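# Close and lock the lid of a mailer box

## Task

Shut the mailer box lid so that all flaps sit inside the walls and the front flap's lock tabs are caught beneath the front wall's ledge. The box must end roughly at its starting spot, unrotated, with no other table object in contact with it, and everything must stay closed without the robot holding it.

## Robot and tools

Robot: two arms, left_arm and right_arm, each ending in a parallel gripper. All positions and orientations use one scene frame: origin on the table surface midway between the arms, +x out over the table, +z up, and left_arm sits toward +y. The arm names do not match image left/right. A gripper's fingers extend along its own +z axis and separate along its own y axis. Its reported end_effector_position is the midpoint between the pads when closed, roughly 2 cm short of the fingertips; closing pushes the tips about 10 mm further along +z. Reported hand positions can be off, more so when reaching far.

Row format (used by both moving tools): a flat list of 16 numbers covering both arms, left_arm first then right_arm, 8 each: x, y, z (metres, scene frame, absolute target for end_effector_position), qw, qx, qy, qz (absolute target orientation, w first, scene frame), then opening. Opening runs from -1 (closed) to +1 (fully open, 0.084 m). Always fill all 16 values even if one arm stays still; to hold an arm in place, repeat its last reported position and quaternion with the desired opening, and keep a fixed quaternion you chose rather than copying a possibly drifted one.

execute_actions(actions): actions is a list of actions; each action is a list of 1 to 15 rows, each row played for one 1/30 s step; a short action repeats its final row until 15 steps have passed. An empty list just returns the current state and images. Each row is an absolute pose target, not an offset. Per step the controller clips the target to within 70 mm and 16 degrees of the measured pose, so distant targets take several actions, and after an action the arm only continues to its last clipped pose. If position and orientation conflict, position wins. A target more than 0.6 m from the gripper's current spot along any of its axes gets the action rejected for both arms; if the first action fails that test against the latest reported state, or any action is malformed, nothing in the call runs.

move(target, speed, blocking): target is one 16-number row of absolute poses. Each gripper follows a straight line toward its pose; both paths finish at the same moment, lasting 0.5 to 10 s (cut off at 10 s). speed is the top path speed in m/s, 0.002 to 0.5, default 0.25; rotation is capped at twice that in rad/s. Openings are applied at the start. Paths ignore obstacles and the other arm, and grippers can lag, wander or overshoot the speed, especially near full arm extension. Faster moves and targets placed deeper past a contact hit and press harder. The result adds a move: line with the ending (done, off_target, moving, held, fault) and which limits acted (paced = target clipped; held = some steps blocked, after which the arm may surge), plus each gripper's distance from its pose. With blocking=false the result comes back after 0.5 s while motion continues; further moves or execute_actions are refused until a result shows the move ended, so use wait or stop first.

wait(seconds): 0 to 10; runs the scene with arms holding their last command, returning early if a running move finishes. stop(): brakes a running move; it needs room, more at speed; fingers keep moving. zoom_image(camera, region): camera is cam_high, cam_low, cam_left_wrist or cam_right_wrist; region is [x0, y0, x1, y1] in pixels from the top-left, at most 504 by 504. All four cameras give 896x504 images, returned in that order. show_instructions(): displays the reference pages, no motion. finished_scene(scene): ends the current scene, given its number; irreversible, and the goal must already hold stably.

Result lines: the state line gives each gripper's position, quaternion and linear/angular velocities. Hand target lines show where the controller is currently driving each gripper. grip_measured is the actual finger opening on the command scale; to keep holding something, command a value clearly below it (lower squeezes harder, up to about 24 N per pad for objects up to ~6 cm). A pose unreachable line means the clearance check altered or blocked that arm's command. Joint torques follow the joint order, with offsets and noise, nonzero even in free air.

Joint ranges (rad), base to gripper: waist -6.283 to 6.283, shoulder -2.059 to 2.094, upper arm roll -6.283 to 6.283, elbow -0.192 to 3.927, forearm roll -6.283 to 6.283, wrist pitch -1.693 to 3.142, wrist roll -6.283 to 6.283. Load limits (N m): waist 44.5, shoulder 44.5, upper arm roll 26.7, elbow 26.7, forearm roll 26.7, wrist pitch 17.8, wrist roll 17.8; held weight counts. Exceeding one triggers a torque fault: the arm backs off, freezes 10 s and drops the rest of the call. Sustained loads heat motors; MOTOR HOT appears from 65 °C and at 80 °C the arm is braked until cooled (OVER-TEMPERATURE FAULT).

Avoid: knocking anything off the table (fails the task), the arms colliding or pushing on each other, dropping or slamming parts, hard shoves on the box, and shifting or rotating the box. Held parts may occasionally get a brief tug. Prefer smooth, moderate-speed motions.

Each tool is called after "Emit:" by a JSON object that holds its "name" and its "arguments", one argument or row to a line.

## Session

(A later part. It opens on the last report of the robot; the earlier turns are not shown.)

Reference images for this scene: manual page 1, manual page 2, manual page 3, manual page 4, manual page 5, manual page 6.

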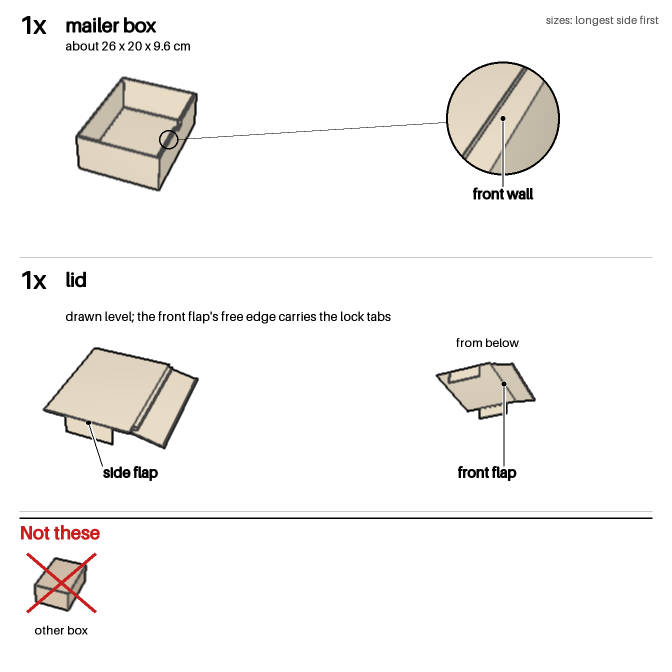

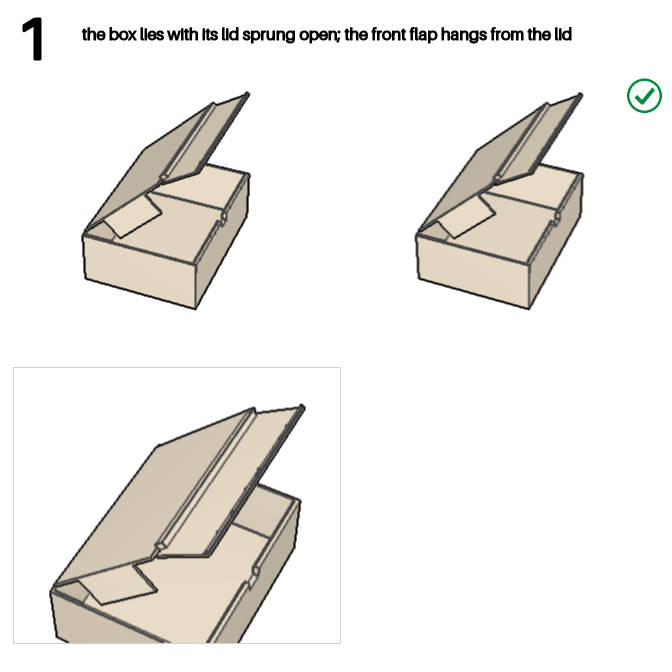

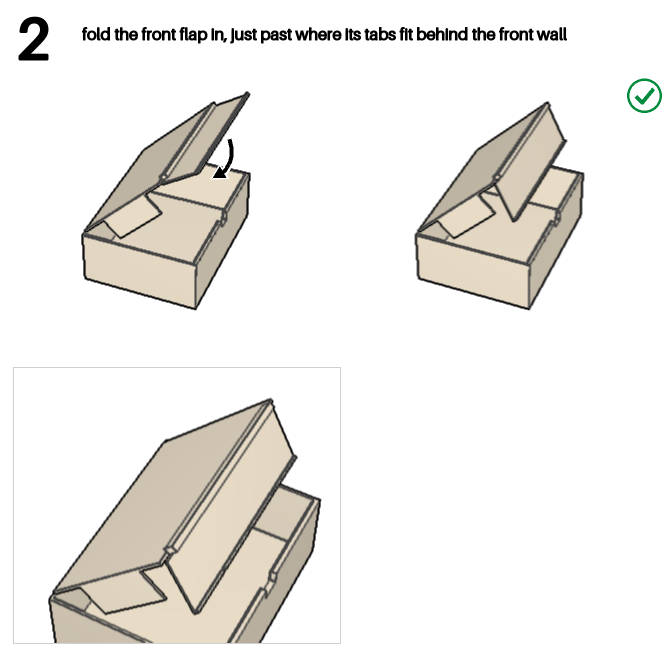

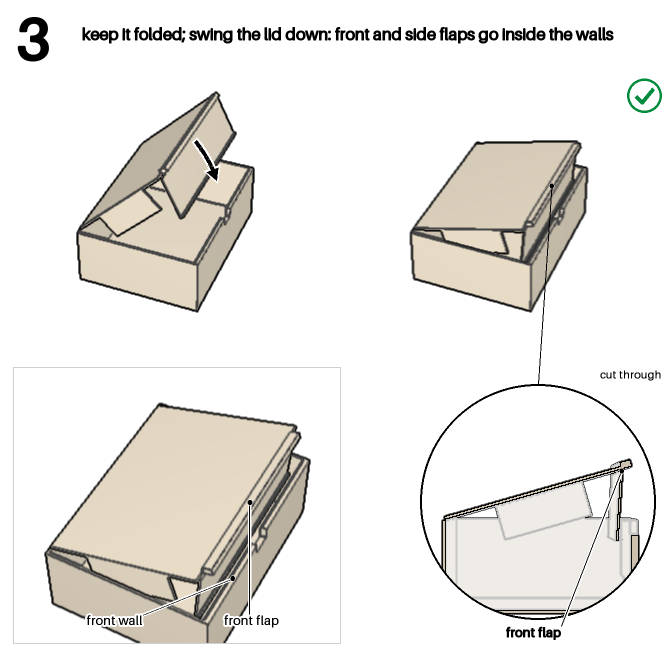

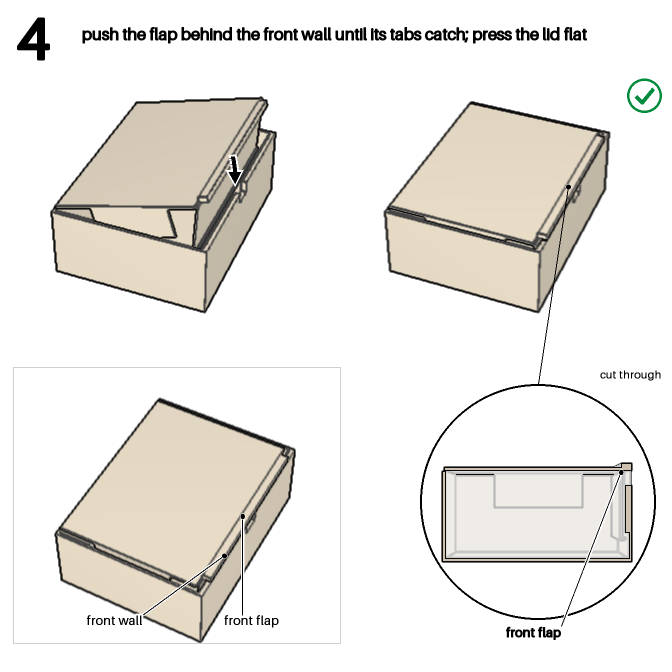

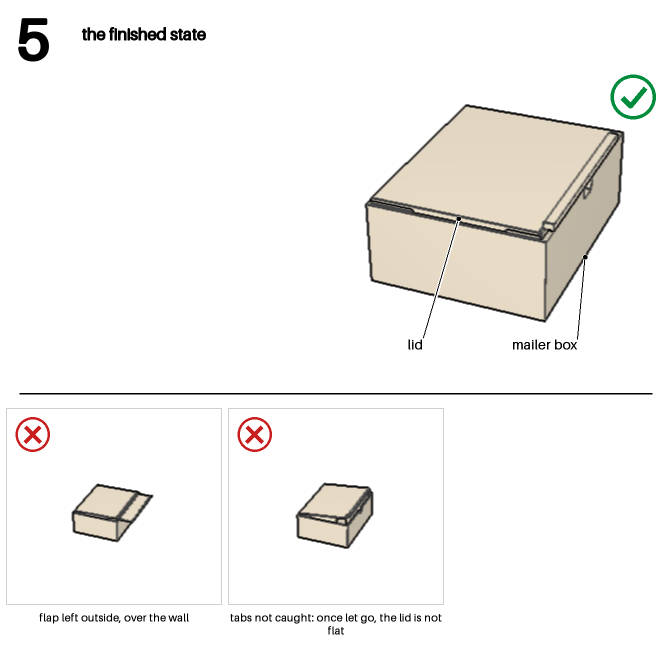

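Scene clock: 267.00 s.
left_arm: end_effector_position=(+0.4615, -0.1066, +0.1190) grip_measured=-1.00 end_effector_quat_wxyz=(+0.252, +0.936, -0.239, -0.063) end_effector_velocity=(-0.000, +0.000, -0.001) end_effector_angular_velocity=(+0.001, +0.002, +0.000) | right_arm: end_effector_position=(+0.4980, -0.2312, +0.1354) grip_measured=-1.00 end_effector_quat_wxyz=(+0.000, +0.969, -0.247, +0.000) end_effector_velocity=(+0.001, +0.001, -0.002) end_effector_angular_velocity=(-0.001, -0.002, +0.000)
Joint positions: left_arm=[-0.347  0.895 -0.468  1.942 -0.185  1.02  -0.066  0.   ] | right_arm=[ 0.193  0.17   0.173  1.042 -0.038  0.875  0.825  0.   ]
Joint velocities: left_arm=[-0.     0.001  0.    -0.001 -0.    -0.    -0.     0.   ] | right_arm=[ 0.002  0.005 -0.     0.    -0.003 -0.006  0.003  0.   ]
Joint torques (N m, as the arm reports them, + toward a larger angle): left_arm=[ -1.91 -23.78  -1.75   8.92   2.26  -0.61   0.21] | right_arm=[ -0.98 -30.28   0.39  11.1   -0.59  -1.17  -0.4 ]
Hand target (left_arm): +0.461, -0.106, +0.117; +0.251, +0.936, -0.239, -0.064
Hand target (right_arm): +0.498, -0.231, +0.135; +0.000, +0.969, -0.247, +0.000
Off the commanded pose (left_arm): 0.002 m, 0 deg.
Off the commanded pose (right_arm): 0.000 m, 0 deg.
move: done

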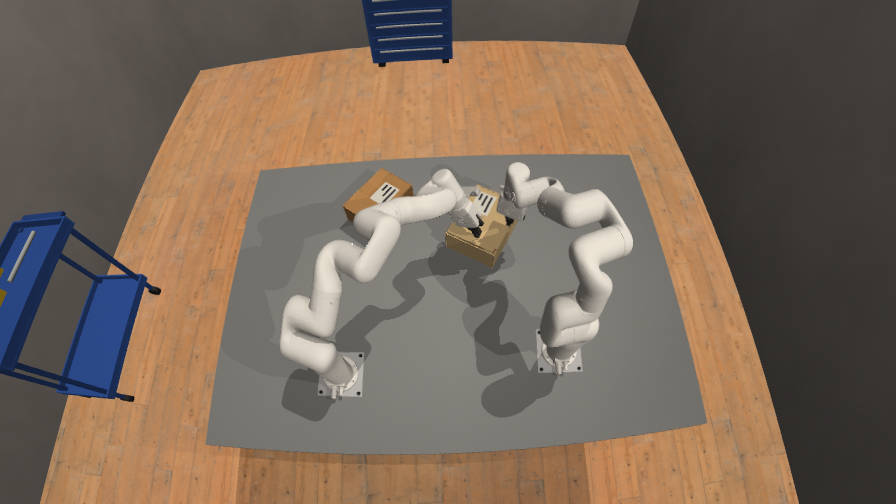

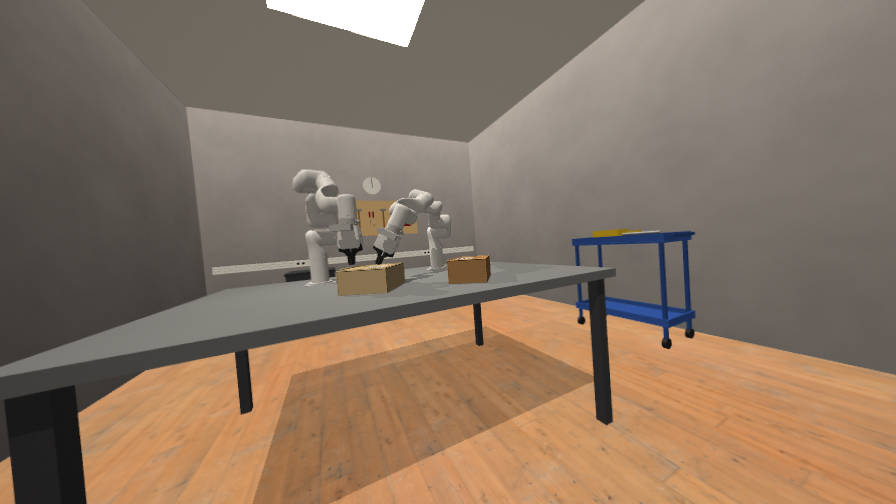

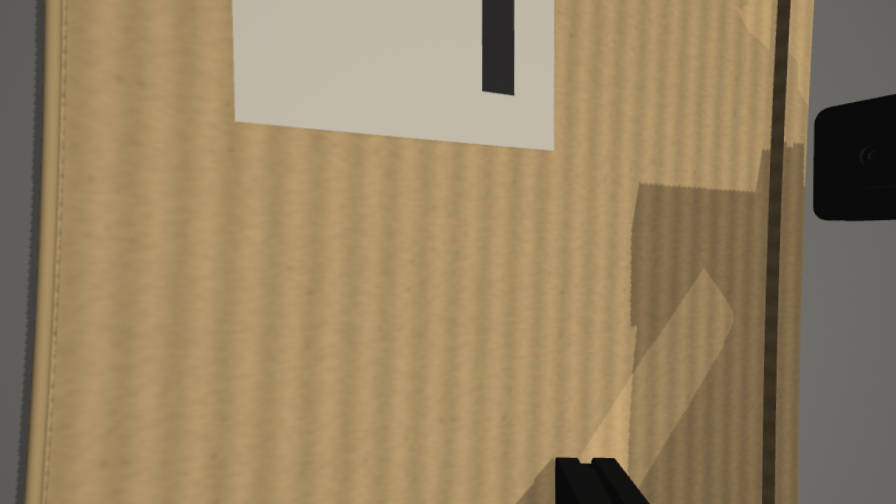

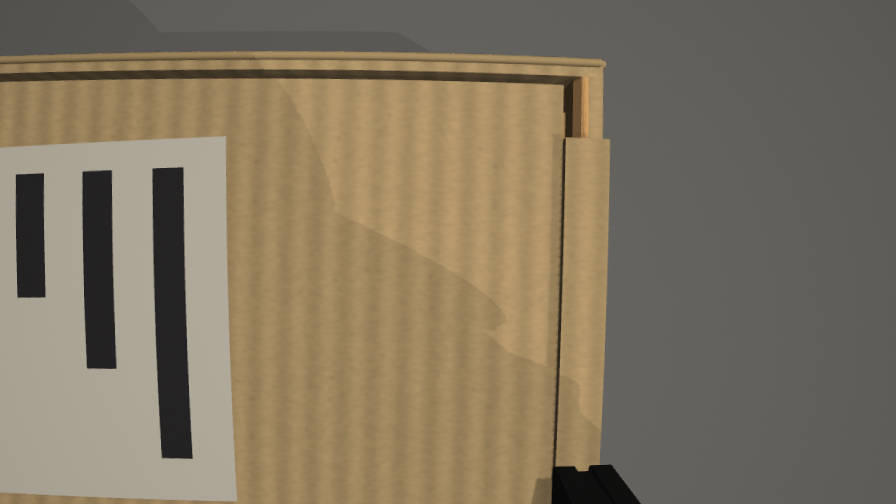

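Emit:
{"name": "move", "arguments": {
  "target": [0.461,-0.106,0.123,0.251,0.936,-0.239,-0.064,-1,0.498,-0.231,0.121,0,0.969,-0.247,0,-1],
  "speed": 0.02
}}

Emit:
{"name": "move", "arguments": {
  "target": [0.45,-0.06,0.22,0.251,0.936,-0.239,-0.064,-1,0.48,-0.26,0.24,0,0.969,-0.247,0,-1],
  "speed": 0.12
}}

Scene clock: 273.27 s.
left_arm: end_effector_position=(+0.4604, -0.1049, +0.1203) grip_measured=-1.00 end_effector_quat_wxyz=(+0.250, +0.936, -0.239, -0.066) end_effector_velocity=(+0.000, +0.000, +0.002) end_effector_angular_velocity=(-0.000, +0.001, +0.001) | right_arm: end_effector_position=(+0.4997, -0.2305, +0.1242) grip_measured=-1.00 end_effector_quat_wxyz=(-0.001, +0.969, -0.247, +0.003) end_effector_velocity=(+0.000, +0.000, -0.002) end_effector_angular_velocity=(+0.002, -0.002, -0.002)
Joint positions: left_arm=[-0.347  0.892 -0.466  1.943 -0.185  1.031 -0.07   0.   ] | right_arm=[ 0.194  0.19   0.172  1.031 -0.044  0.838  0.829  0.   ]
Joint velocities: left_arm=[ 0.    -0.002  0.     0.002 -0.001  0.004 -0.001  0.   ] | right_arm=[-0.001  0.004  0.001 -0.002  0.    -0.009  0.002  0.   ]
Joint torques (N m, as the arm reports them, + toward a larger angle): left_arm=[ -0.85 -34.05  -4.55  13.19   1.39   0.66   0.2 ] | right_arm=[ -1.27 -18.86   0.23   7.52  -0.79  -1.19  -0.54]
Hand target (left_arm): +0.461, -0.106, +0.123; +0.251, +0.936, -0.239, -0.064
Hand target (right_arm): +0.498, -0.231, +0.121; +0.000, +0.969, -0.247, +0.000
Off the commanded pose (left_arm): 0.003 m, 0 deg.
Off the commanded pose (right_arm): 0.004 m, 0 deg.
move: off_target (right_arm)

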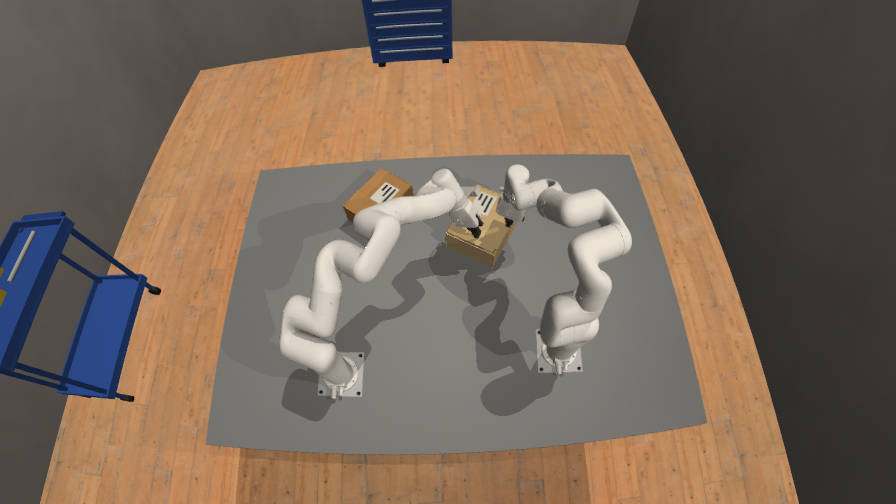

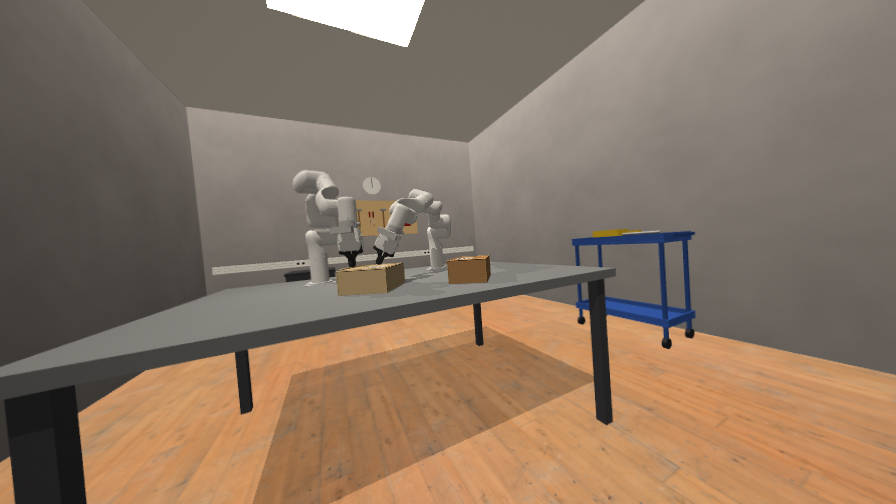

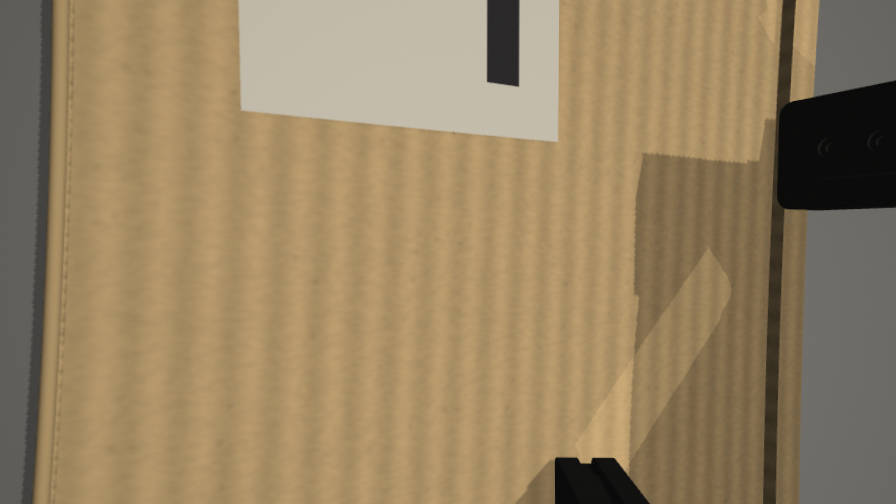

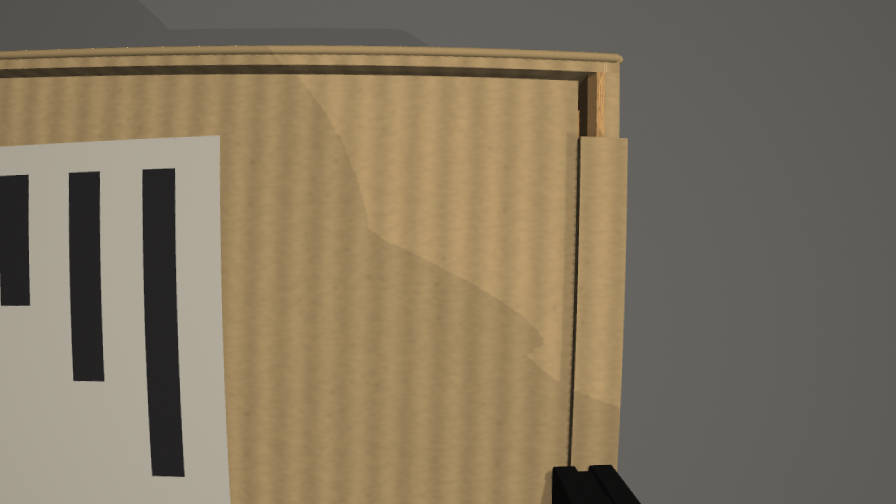

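Scene clock: 274.77 s.
left_arm: end_effector_position=(+0.4502, -0.0603, +0.2195) grip_measured=-1.00 end_effector_quat_wxyz=(+0.251, +0.936, -0.239, -0.064) end_effector_velocity=(+0.002, +0.001, +0.005) end_effector_angular_velocity=(-0.003, -0.006, +0.002) | right_arm: end_effector_position=(+0.4799, -0.2596, +0.2393) grip_measured=-1.00 end_effector_quat_wxyz=(-0.000, +0.969, -0.247, -0.000) end_effector_velocity=(+0.000, -0.001, +0.004) end_effector_angular_velocity=(+0.000, -0.004, +0.000)
Joint positions: left_arm=[-0.24   0.658 -0.499  1.838 -0.24   1.166 -0.068  0.   ] | right_arm=[ 0.159 -0.028  0.151  1.118  0.005  1.147  0.745  0.   ]
Joint velocities: left_arm=[ 0.004 -0.007 -0.001  0.001 -0.001  0.002  0.     0.   ] | right_arm=[-0.    -0.004 -0.001  0.005 -0.     0.005 -0.001  0.   ]
Joint torques (N m, as the arm reports them, + toward a larger angle): left_arm=[ -1.23 -37.5   -6.35  19.76   0.64  -0.77   0.17] | right_arm=[ -1.35 -25.91  -0.26  12.07  -0.65  -1.11  -0.39]
Hand target (left_arm): +0.450, -0.060, +0.220; +0.251, +0.936, -0.239, -0.064
Hand target (right_arm): +0.480, -0.260, +0.240; -0.000, +0.969, -0.247, -0.000
Off the commanded pose (left_arm): 0.001 m, 0 deg.
Off the commanded pose (right_arm): 0.001 m, 0 deg.
move: done

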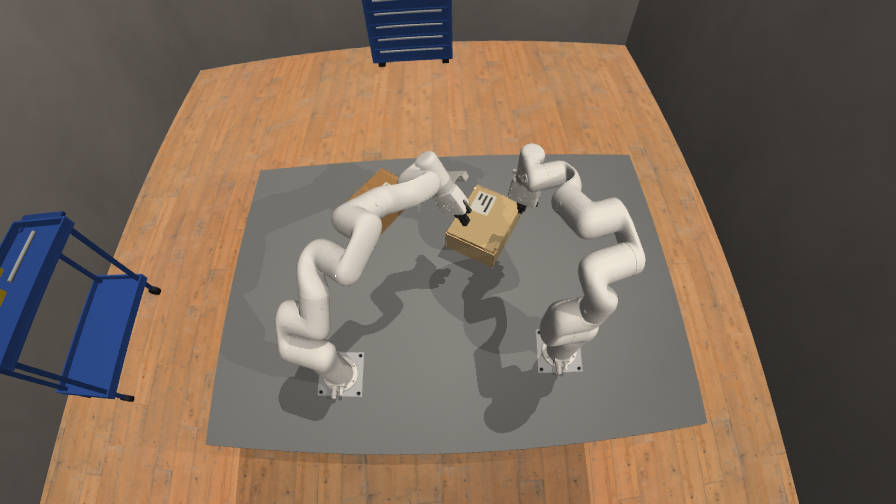

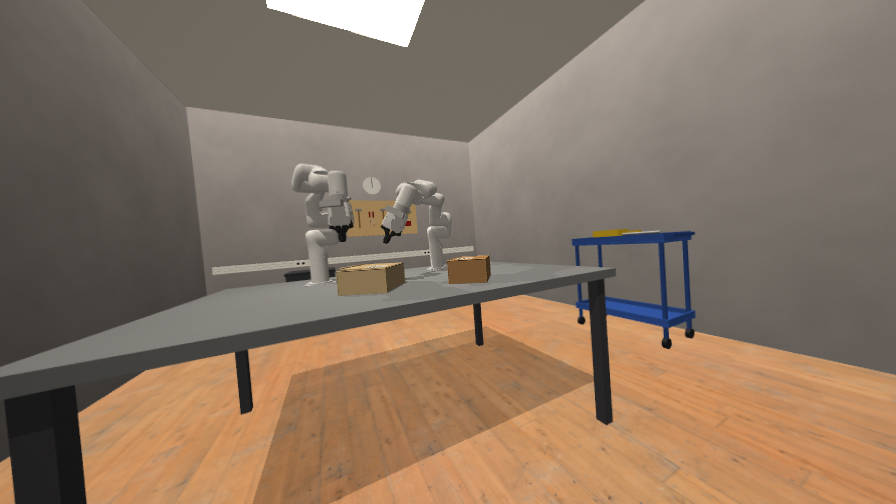

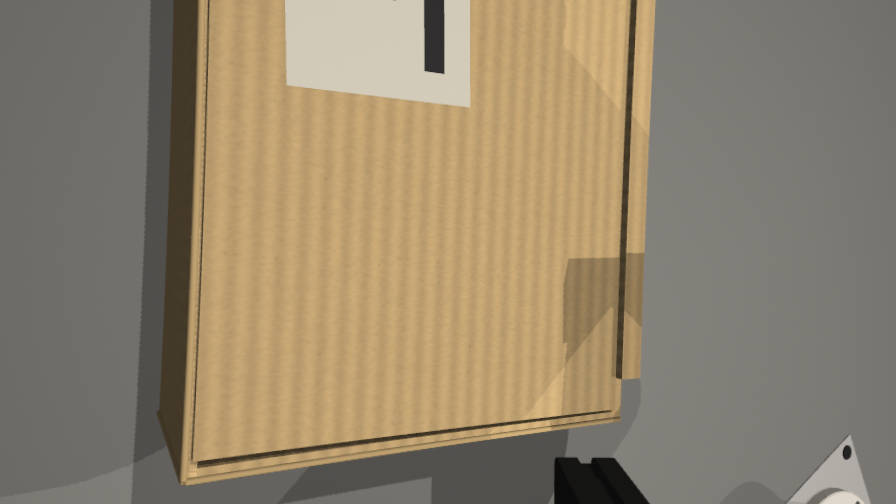

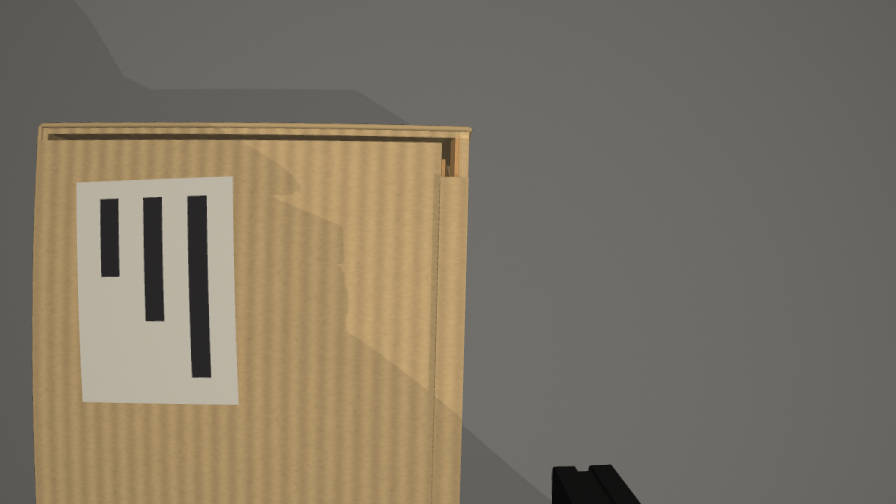

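Emit:
{"name": "move", "arguments": {
  "target": [0.35,0.15,0.3,0,1,0,0,-1,0.69,-0.23,0.2,0,0.969,-0.247,0,-1],
  "speed": 0.2
}}

Scene clock: 289.53 s.
left_arm: end_effector_position=(+0.3507, +0.1500, +0.2998) grip_measured=-1.00 end_effector_quat_wxyz=(+0.000, +1.000, -0.001, -0.000) end_effector_velocity=(-0.000, +0.002, +0.001) end_effector_angular_velocity=(+0.003, -0.001, +0.004) | right_arm: end_effector_position=(+0.6900, -0.2302, +0.2004) grip_measured=-1.00 end_effector_quat_wxyz=(-0.001, +0.969, -0.247, +0.001) end_effector_velocity=(+0.003, -0.000, -0.001) end_effector_angular_velocity=(-0.003, +0.017, +0.000)
Joint positions: left_arm=[-0.135 -0.12  -0.4    1.203 -0.049  1.313 -0.54   0.   ] | right_arm=[ 0.214  0.812  0.127  2.216 -0.093  1.406  0.752  0.   ]
Joint velocities: left_arm=[ 0.003 -0.005  0.001 -0.002  0.002  0.003 -0.001  0.   ] | right_arm=[ 0.005  0.047 -0.001  0.082 -0.001  0.053 -0.003  0.   ]
Joint torques (N m, as the arm reports them, + toward a larger angle): left_arm=[ -1.13 -18.86   1.6   20.62   1.09  -0.85   0.1 ] | right_arm=[ -1.57 -48.99   0.86  11.78  -0.62  -1.09  -0.37]
Hand target (left_arm): +0.351, +0.150, +0.300; +0.000, +1.000, -0.001, +0.000
Hand target (right_arm): +0.690, -0.230, +0.200; -0.000, +0.969, -0.247, +0.000
Off the commanded pose (left_arm): 0.001 m, 0 deg.
Off the commanded pose (right_arm): 0.000 m, 0 deg.
move: done

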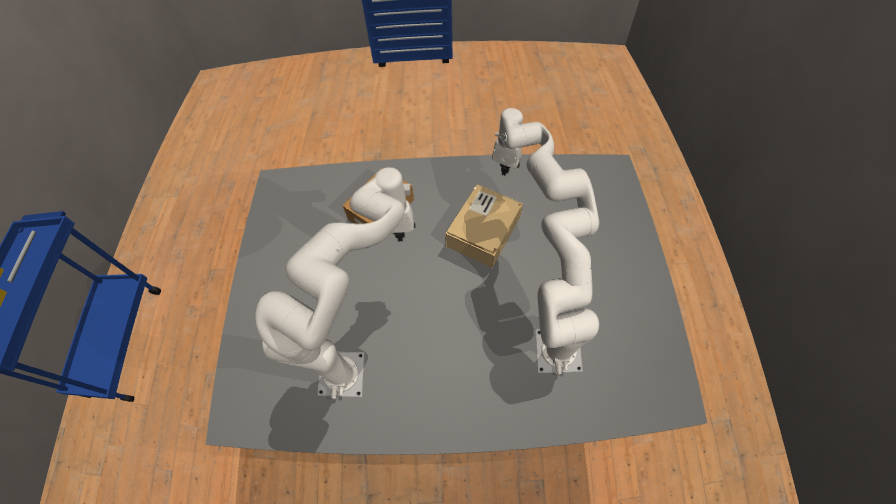

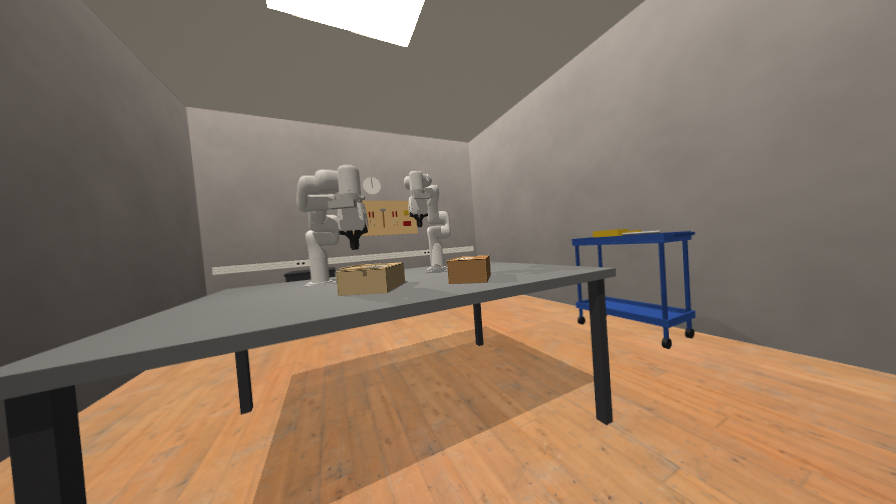

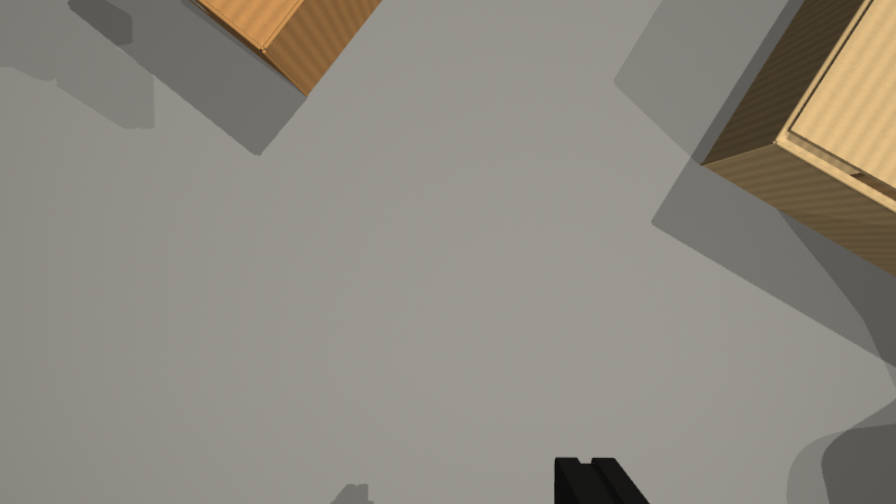

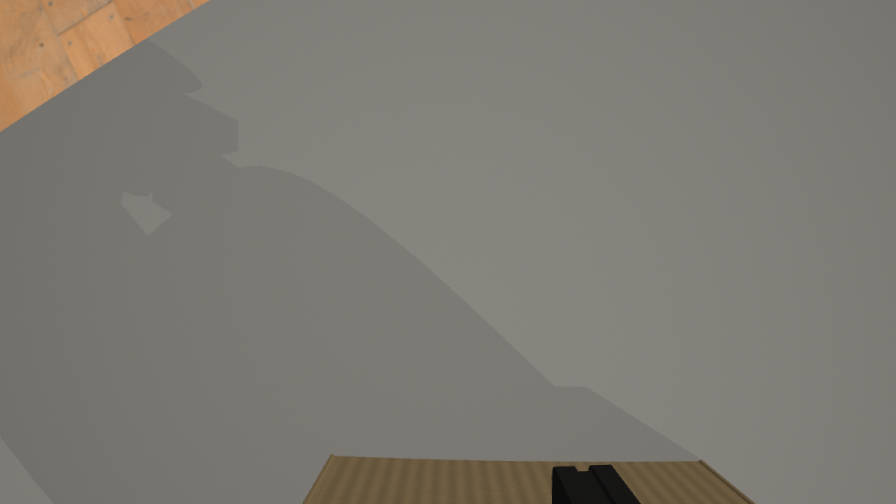

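Emit:
{"name": "move", "arguments": {
  "target": [0.35,0.15,0.3,0,1,0,0,-1,0.69,-0.23,0.075,0,0.969,-0.247,0,-1],
  "speed": 0.12
}}

Emit:
{"name": "move", "arguments": {
  "target": [0.35,0.15,0.3,0,1,0,0,-1,0.668,-0.218,0.075,0,0.969,-0.247,0,-1],
  "speed": 0.03
}}

Scene clock: 301.17 s.
left_arm: end_effector_position=(+0.3500, +0.1500, +0.3000) grip_measured=-1.00 end_effector_quat_wxyz=(-0.000, +1.000, -0.000, -0.000) end_effector_velocity=(-0.001, -0.000, +0.000) end_effector_angular_velocity=(-0.001, +0.001, -0.000) | right_arm: end_effector_position=(+0.6901, -0.2301, +0.0760) grip_measured=-1.00 end_effector_quat_wxyz=(-0.000, +0.969, -0.247, +0.001) end_effector_velocity=(-0.001, -0.001, -0.006) end_effector_angular_velocity=(-0.001, +0.005, -0.001)
Joint positions: left_arm=[-0.135 -0.122 -0.4    1.201 -0.049  1.314 -0.541  0.   ] | right_arm=[ 0.204  0.881  0.12   1.977 -0.104  1.101  0.766  0.   ]
Joint velocities: left_arm=[-0.    -0.    -0.    -0.    -0.001  0.001 -0.     0.   ] | right_arm=[-0.001  0.007 -0.001 -0.003 -0.    -0.005  0.001  0.   ]
Joint torques (N m, as the arm reports them, + toward a larger angle): left_arm=[ -1.03 -18.84   1.69  20.37   1.09  -1.     0.16] | right_arm=[ -1.33 -49.07   1.29  11.75  -0.55  -1.09  -0.36]
Hand target (left_arm): +0.350, +0.150, +0.300; -0.000, +1.000, -0.000, -0.000
Hand target (right_arm): +0.690, -0.230, +0.075; +0.000, +0.969, -0.247, +0.000
Off the commanded pose (left_arm): 0.000 m, 0 deg.
Off the commanded pose (right_arm): 0.001 m, 0 deg.
move: done

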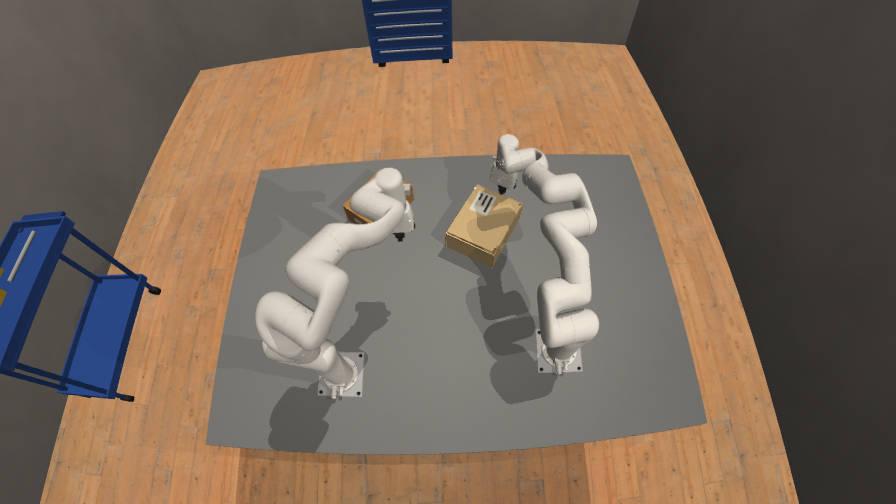

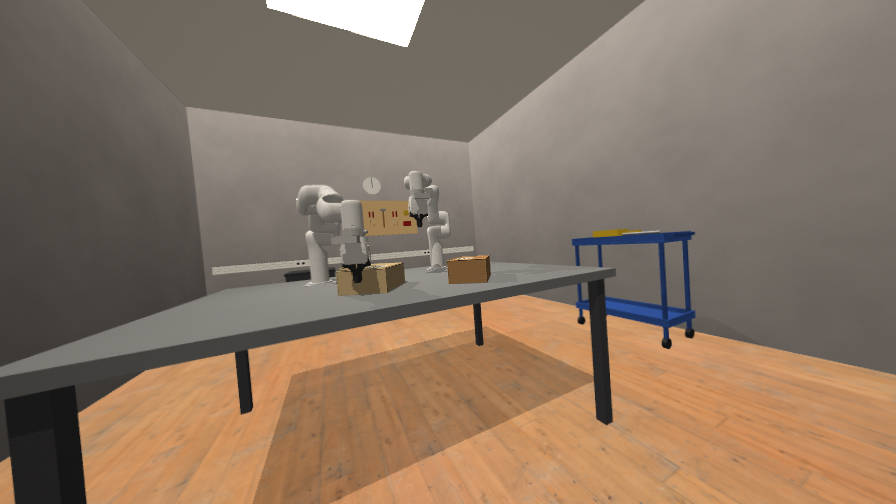

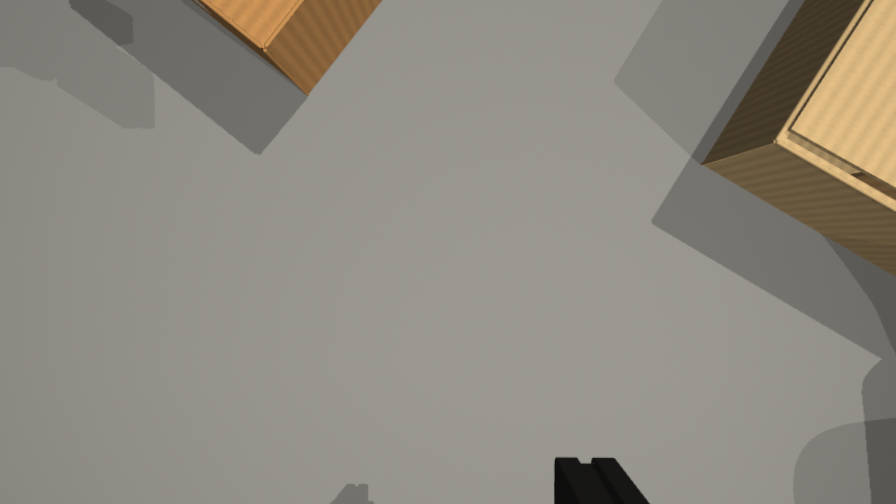

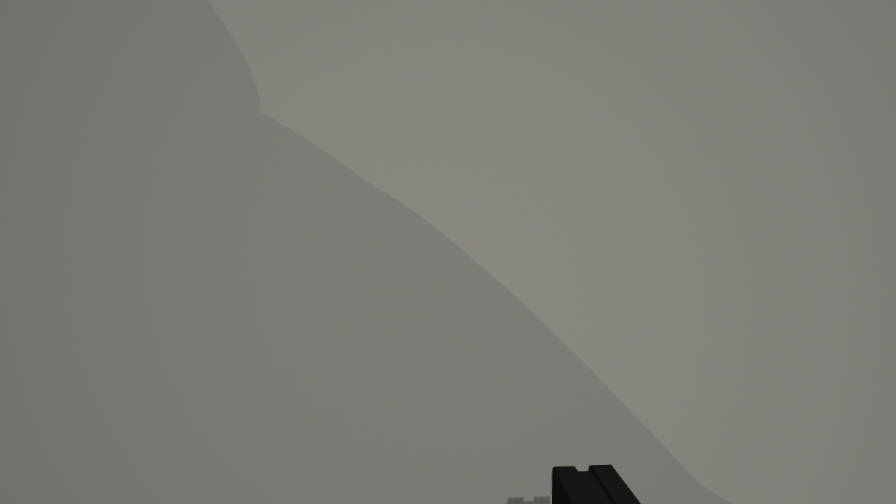

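Scene clock: 302.33 s.
left_arm: end_effector_position=(+0.3500, +0.1500, +0.3000) grip_measured=-1.00 end_effector_quat_wxyz=(-0.000, +1.000, +0.000, -0.000) end_effector_velocity=(+0.000, +0.000, -0.000) end_effector_angular_velocity=(-0.000, -0.000, +0.001) | right_arm: end_effector_position=(+0.6682, -0.2182, +0.0750) grip_measured=-1.00 end_effector_quat_wxyz=(+0.000, +0.969, -0.247, -0.000) end_effector_velocity=(-0.001, -0.002, -0.000) end_effector_angular_velocity=(-0.001, -0.002, -0.004)
Joint positions: left_arm=[-0.135 -0.122 -0.4    1.201 -0.049  1.314 -0.541  0.   ] | right_arm=[ 0.217  0.803  0.126  1.837 -0.105  1.041  0.795  0.   ]
Joint velocities: left_arm=[ 0.001  0.    -0.     0.    -0.    -0.001  0.     0.   ] | right_arm=[-0.002 -0.008 -0.001 -0.015  0.    -0.009  0.003  0.   ]
Joint torques (N m, as the arm reports them, + toward a larger angle): left_arm=[ -0.9  -19.09   1.42  20.5    1.07  -1.09   0.12] | right_arm=[ -1.44 -47.28   1.58  11.87  -0.61  -1.03  -0.24]
Hand target (left_arm): +0.350, +0.150, +0.300; -0.000, +1.000, +0.000, -0.000
Hand target (right_arm): +0.668, -0.218, +0.075; +0.000, +0.969, -0.247, -0.000
Off the commanded pose (left_arm): 0.000 m, 0 deg.
Off the commanded pose (right_arm): 0.000 m, 0 deg.
move: done

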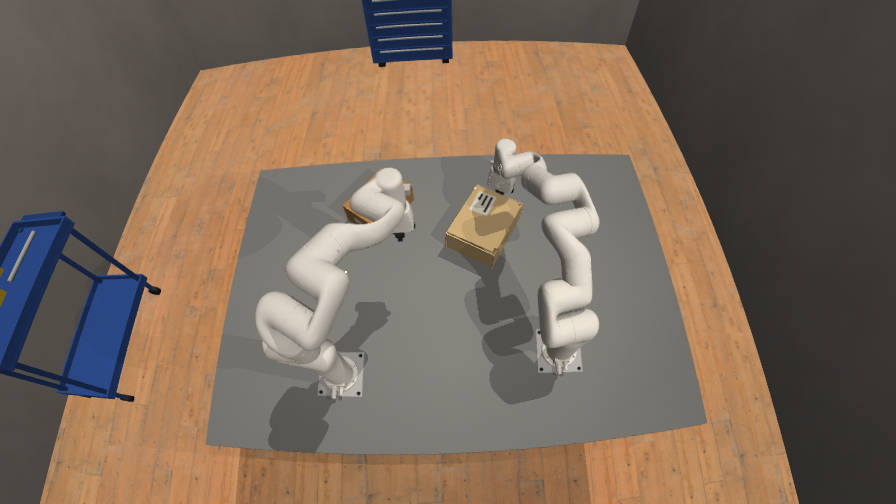

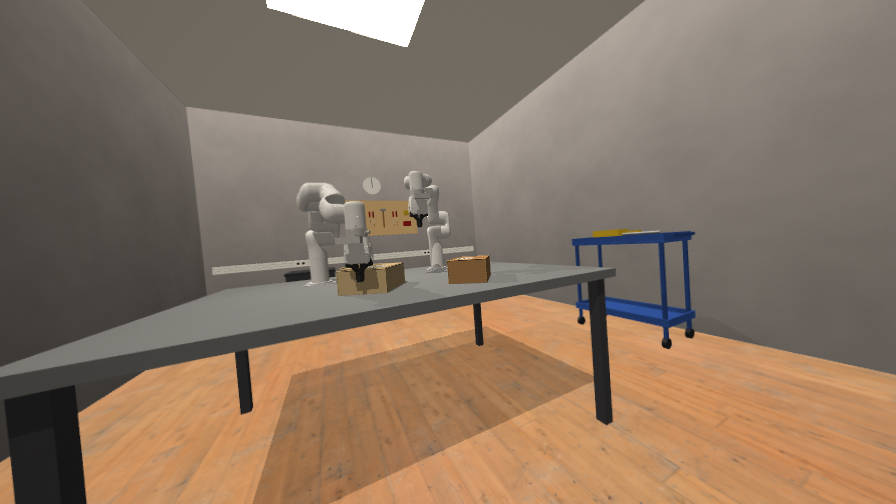

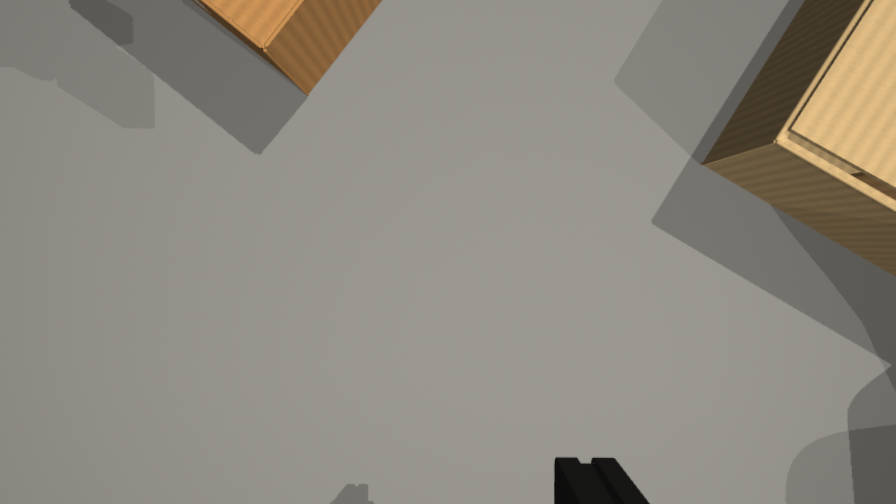

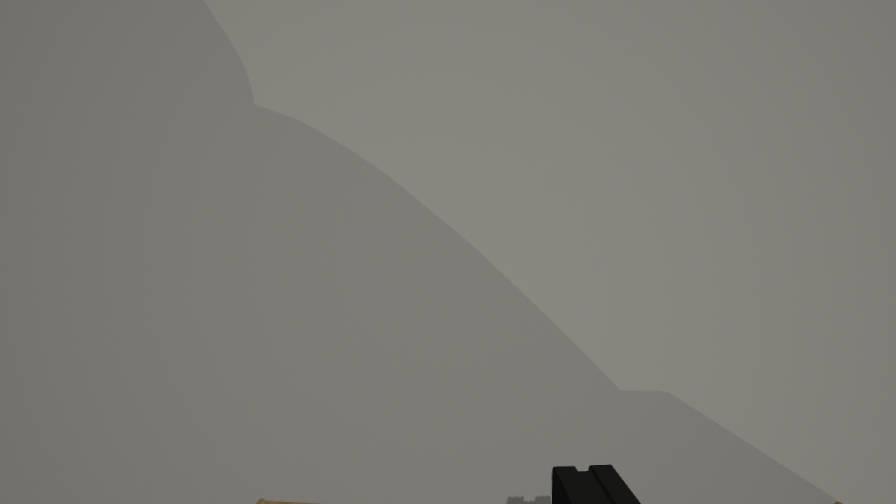

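Emit:
{"name": "move", "arguments": {
  "target": [0.35,0.15,0.3,0,1,0,0,-1,0.650,-0.208,0.075,0,0.969,-0.247,0,-1],
  "speed": 0.02
}}

Scene clock: 310.33 s.
left_arm: end_effector_position=(+0.3500, +0.1500, +0.3000) grip_measured=-1.00 end_effector_quat_wxyz=(+0.000, +1.000, +0.000, -0.000) end_effector_velocity=(-0.000, +0.000, +0.000) end_effector_angular_velocity=(+0.001, +0.001, -0.000) | right_arm: end_effector_position=(+0.6502, -0.2081, +0.0751) grip_measured=-1.00 end_effector_quat_wxyz=(-0.000, +0.969, -0.247, +0.000) end_effector_velocity=(-0.001, -0.001, -0.000) end_effector_angular_velocity=(-0.002, -0.003, -0.002)
Joint positions: left_arm=[-0.135 -0.122 -0.4    1.201 -0.049  1.314 -0.541  0.   ] | right_arm=[ 0.23   0.745  0.131  1.736 -0.106  0.999  0.821  0.   ]
Joint velocities: left_arm=[ 0.    -0.    -0.     0.     0.001  0.002  0.     0.   ] | right_arm=[-0.001 -0.006 -0.001 -0.012 -0.002 -0.007  0.003  0.   ]
Joint torques (N m, as the arm reports them, + toward a larger angle): left_arm=[ -0.99 -19.04   1.76  20.41   1.04  -0.99   0.1 ] | right_arm=[ -0.21 -44.33   3.69  10.74  -0.26  -0.5   -0.4 ]
Hand target (left_arm): +0.350, +0.150, +0.300; -0.000, +1.000, +0.000, -0.000
Hand target (right_arm): +0.650, -0.208, +0.075; +0.000, +0.969, -0.247, -0.000
Off the commanded pose (left_arm): 0.000 m, 0 deg.
Off the commanded pose (right_arm): 0.000 m, 0 deg.
move: done

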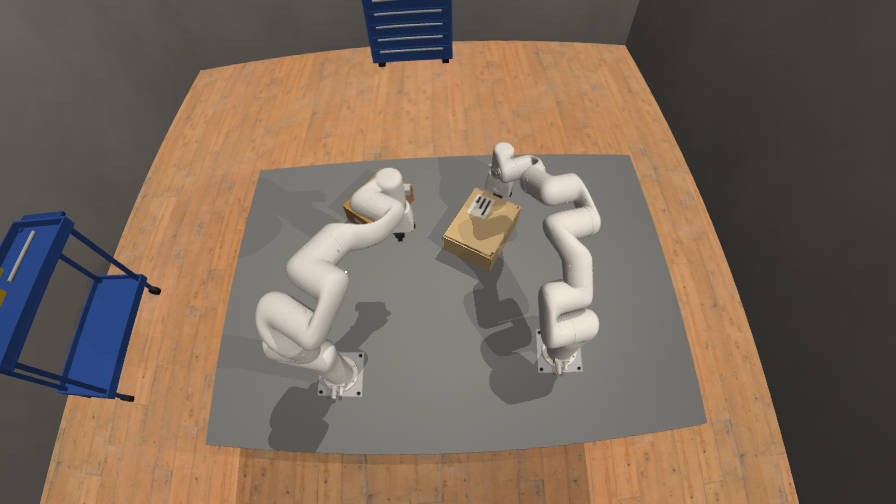

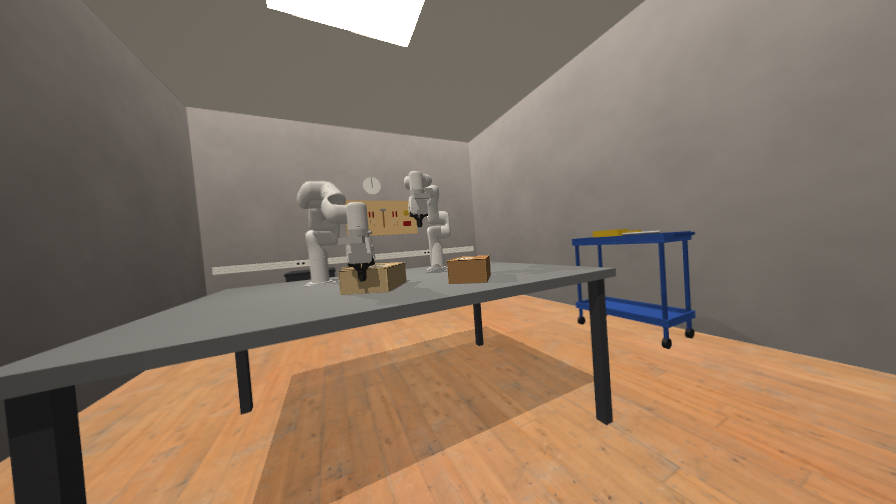

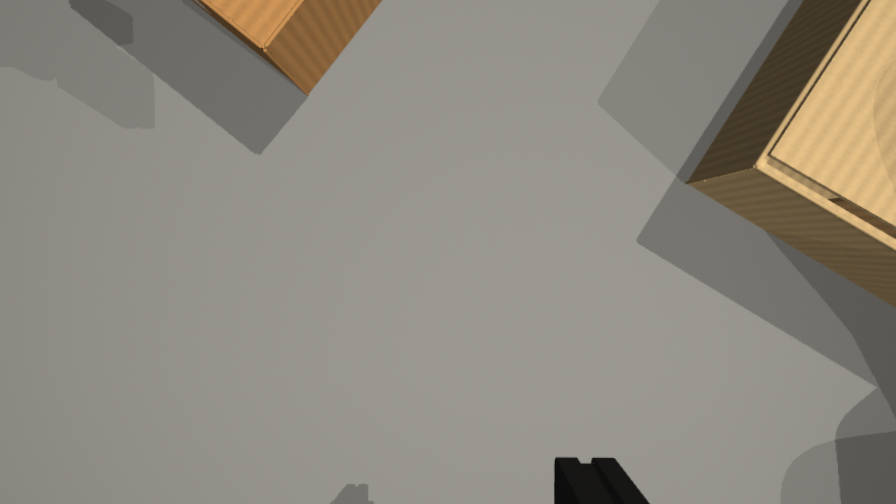

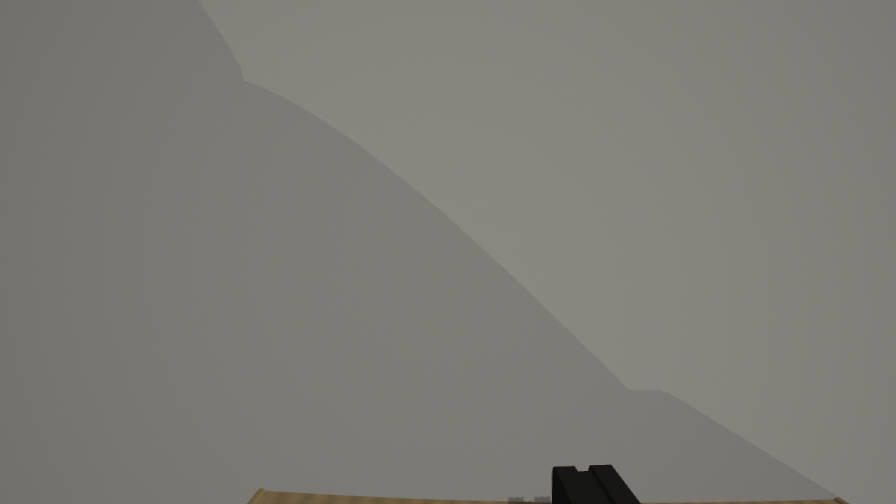

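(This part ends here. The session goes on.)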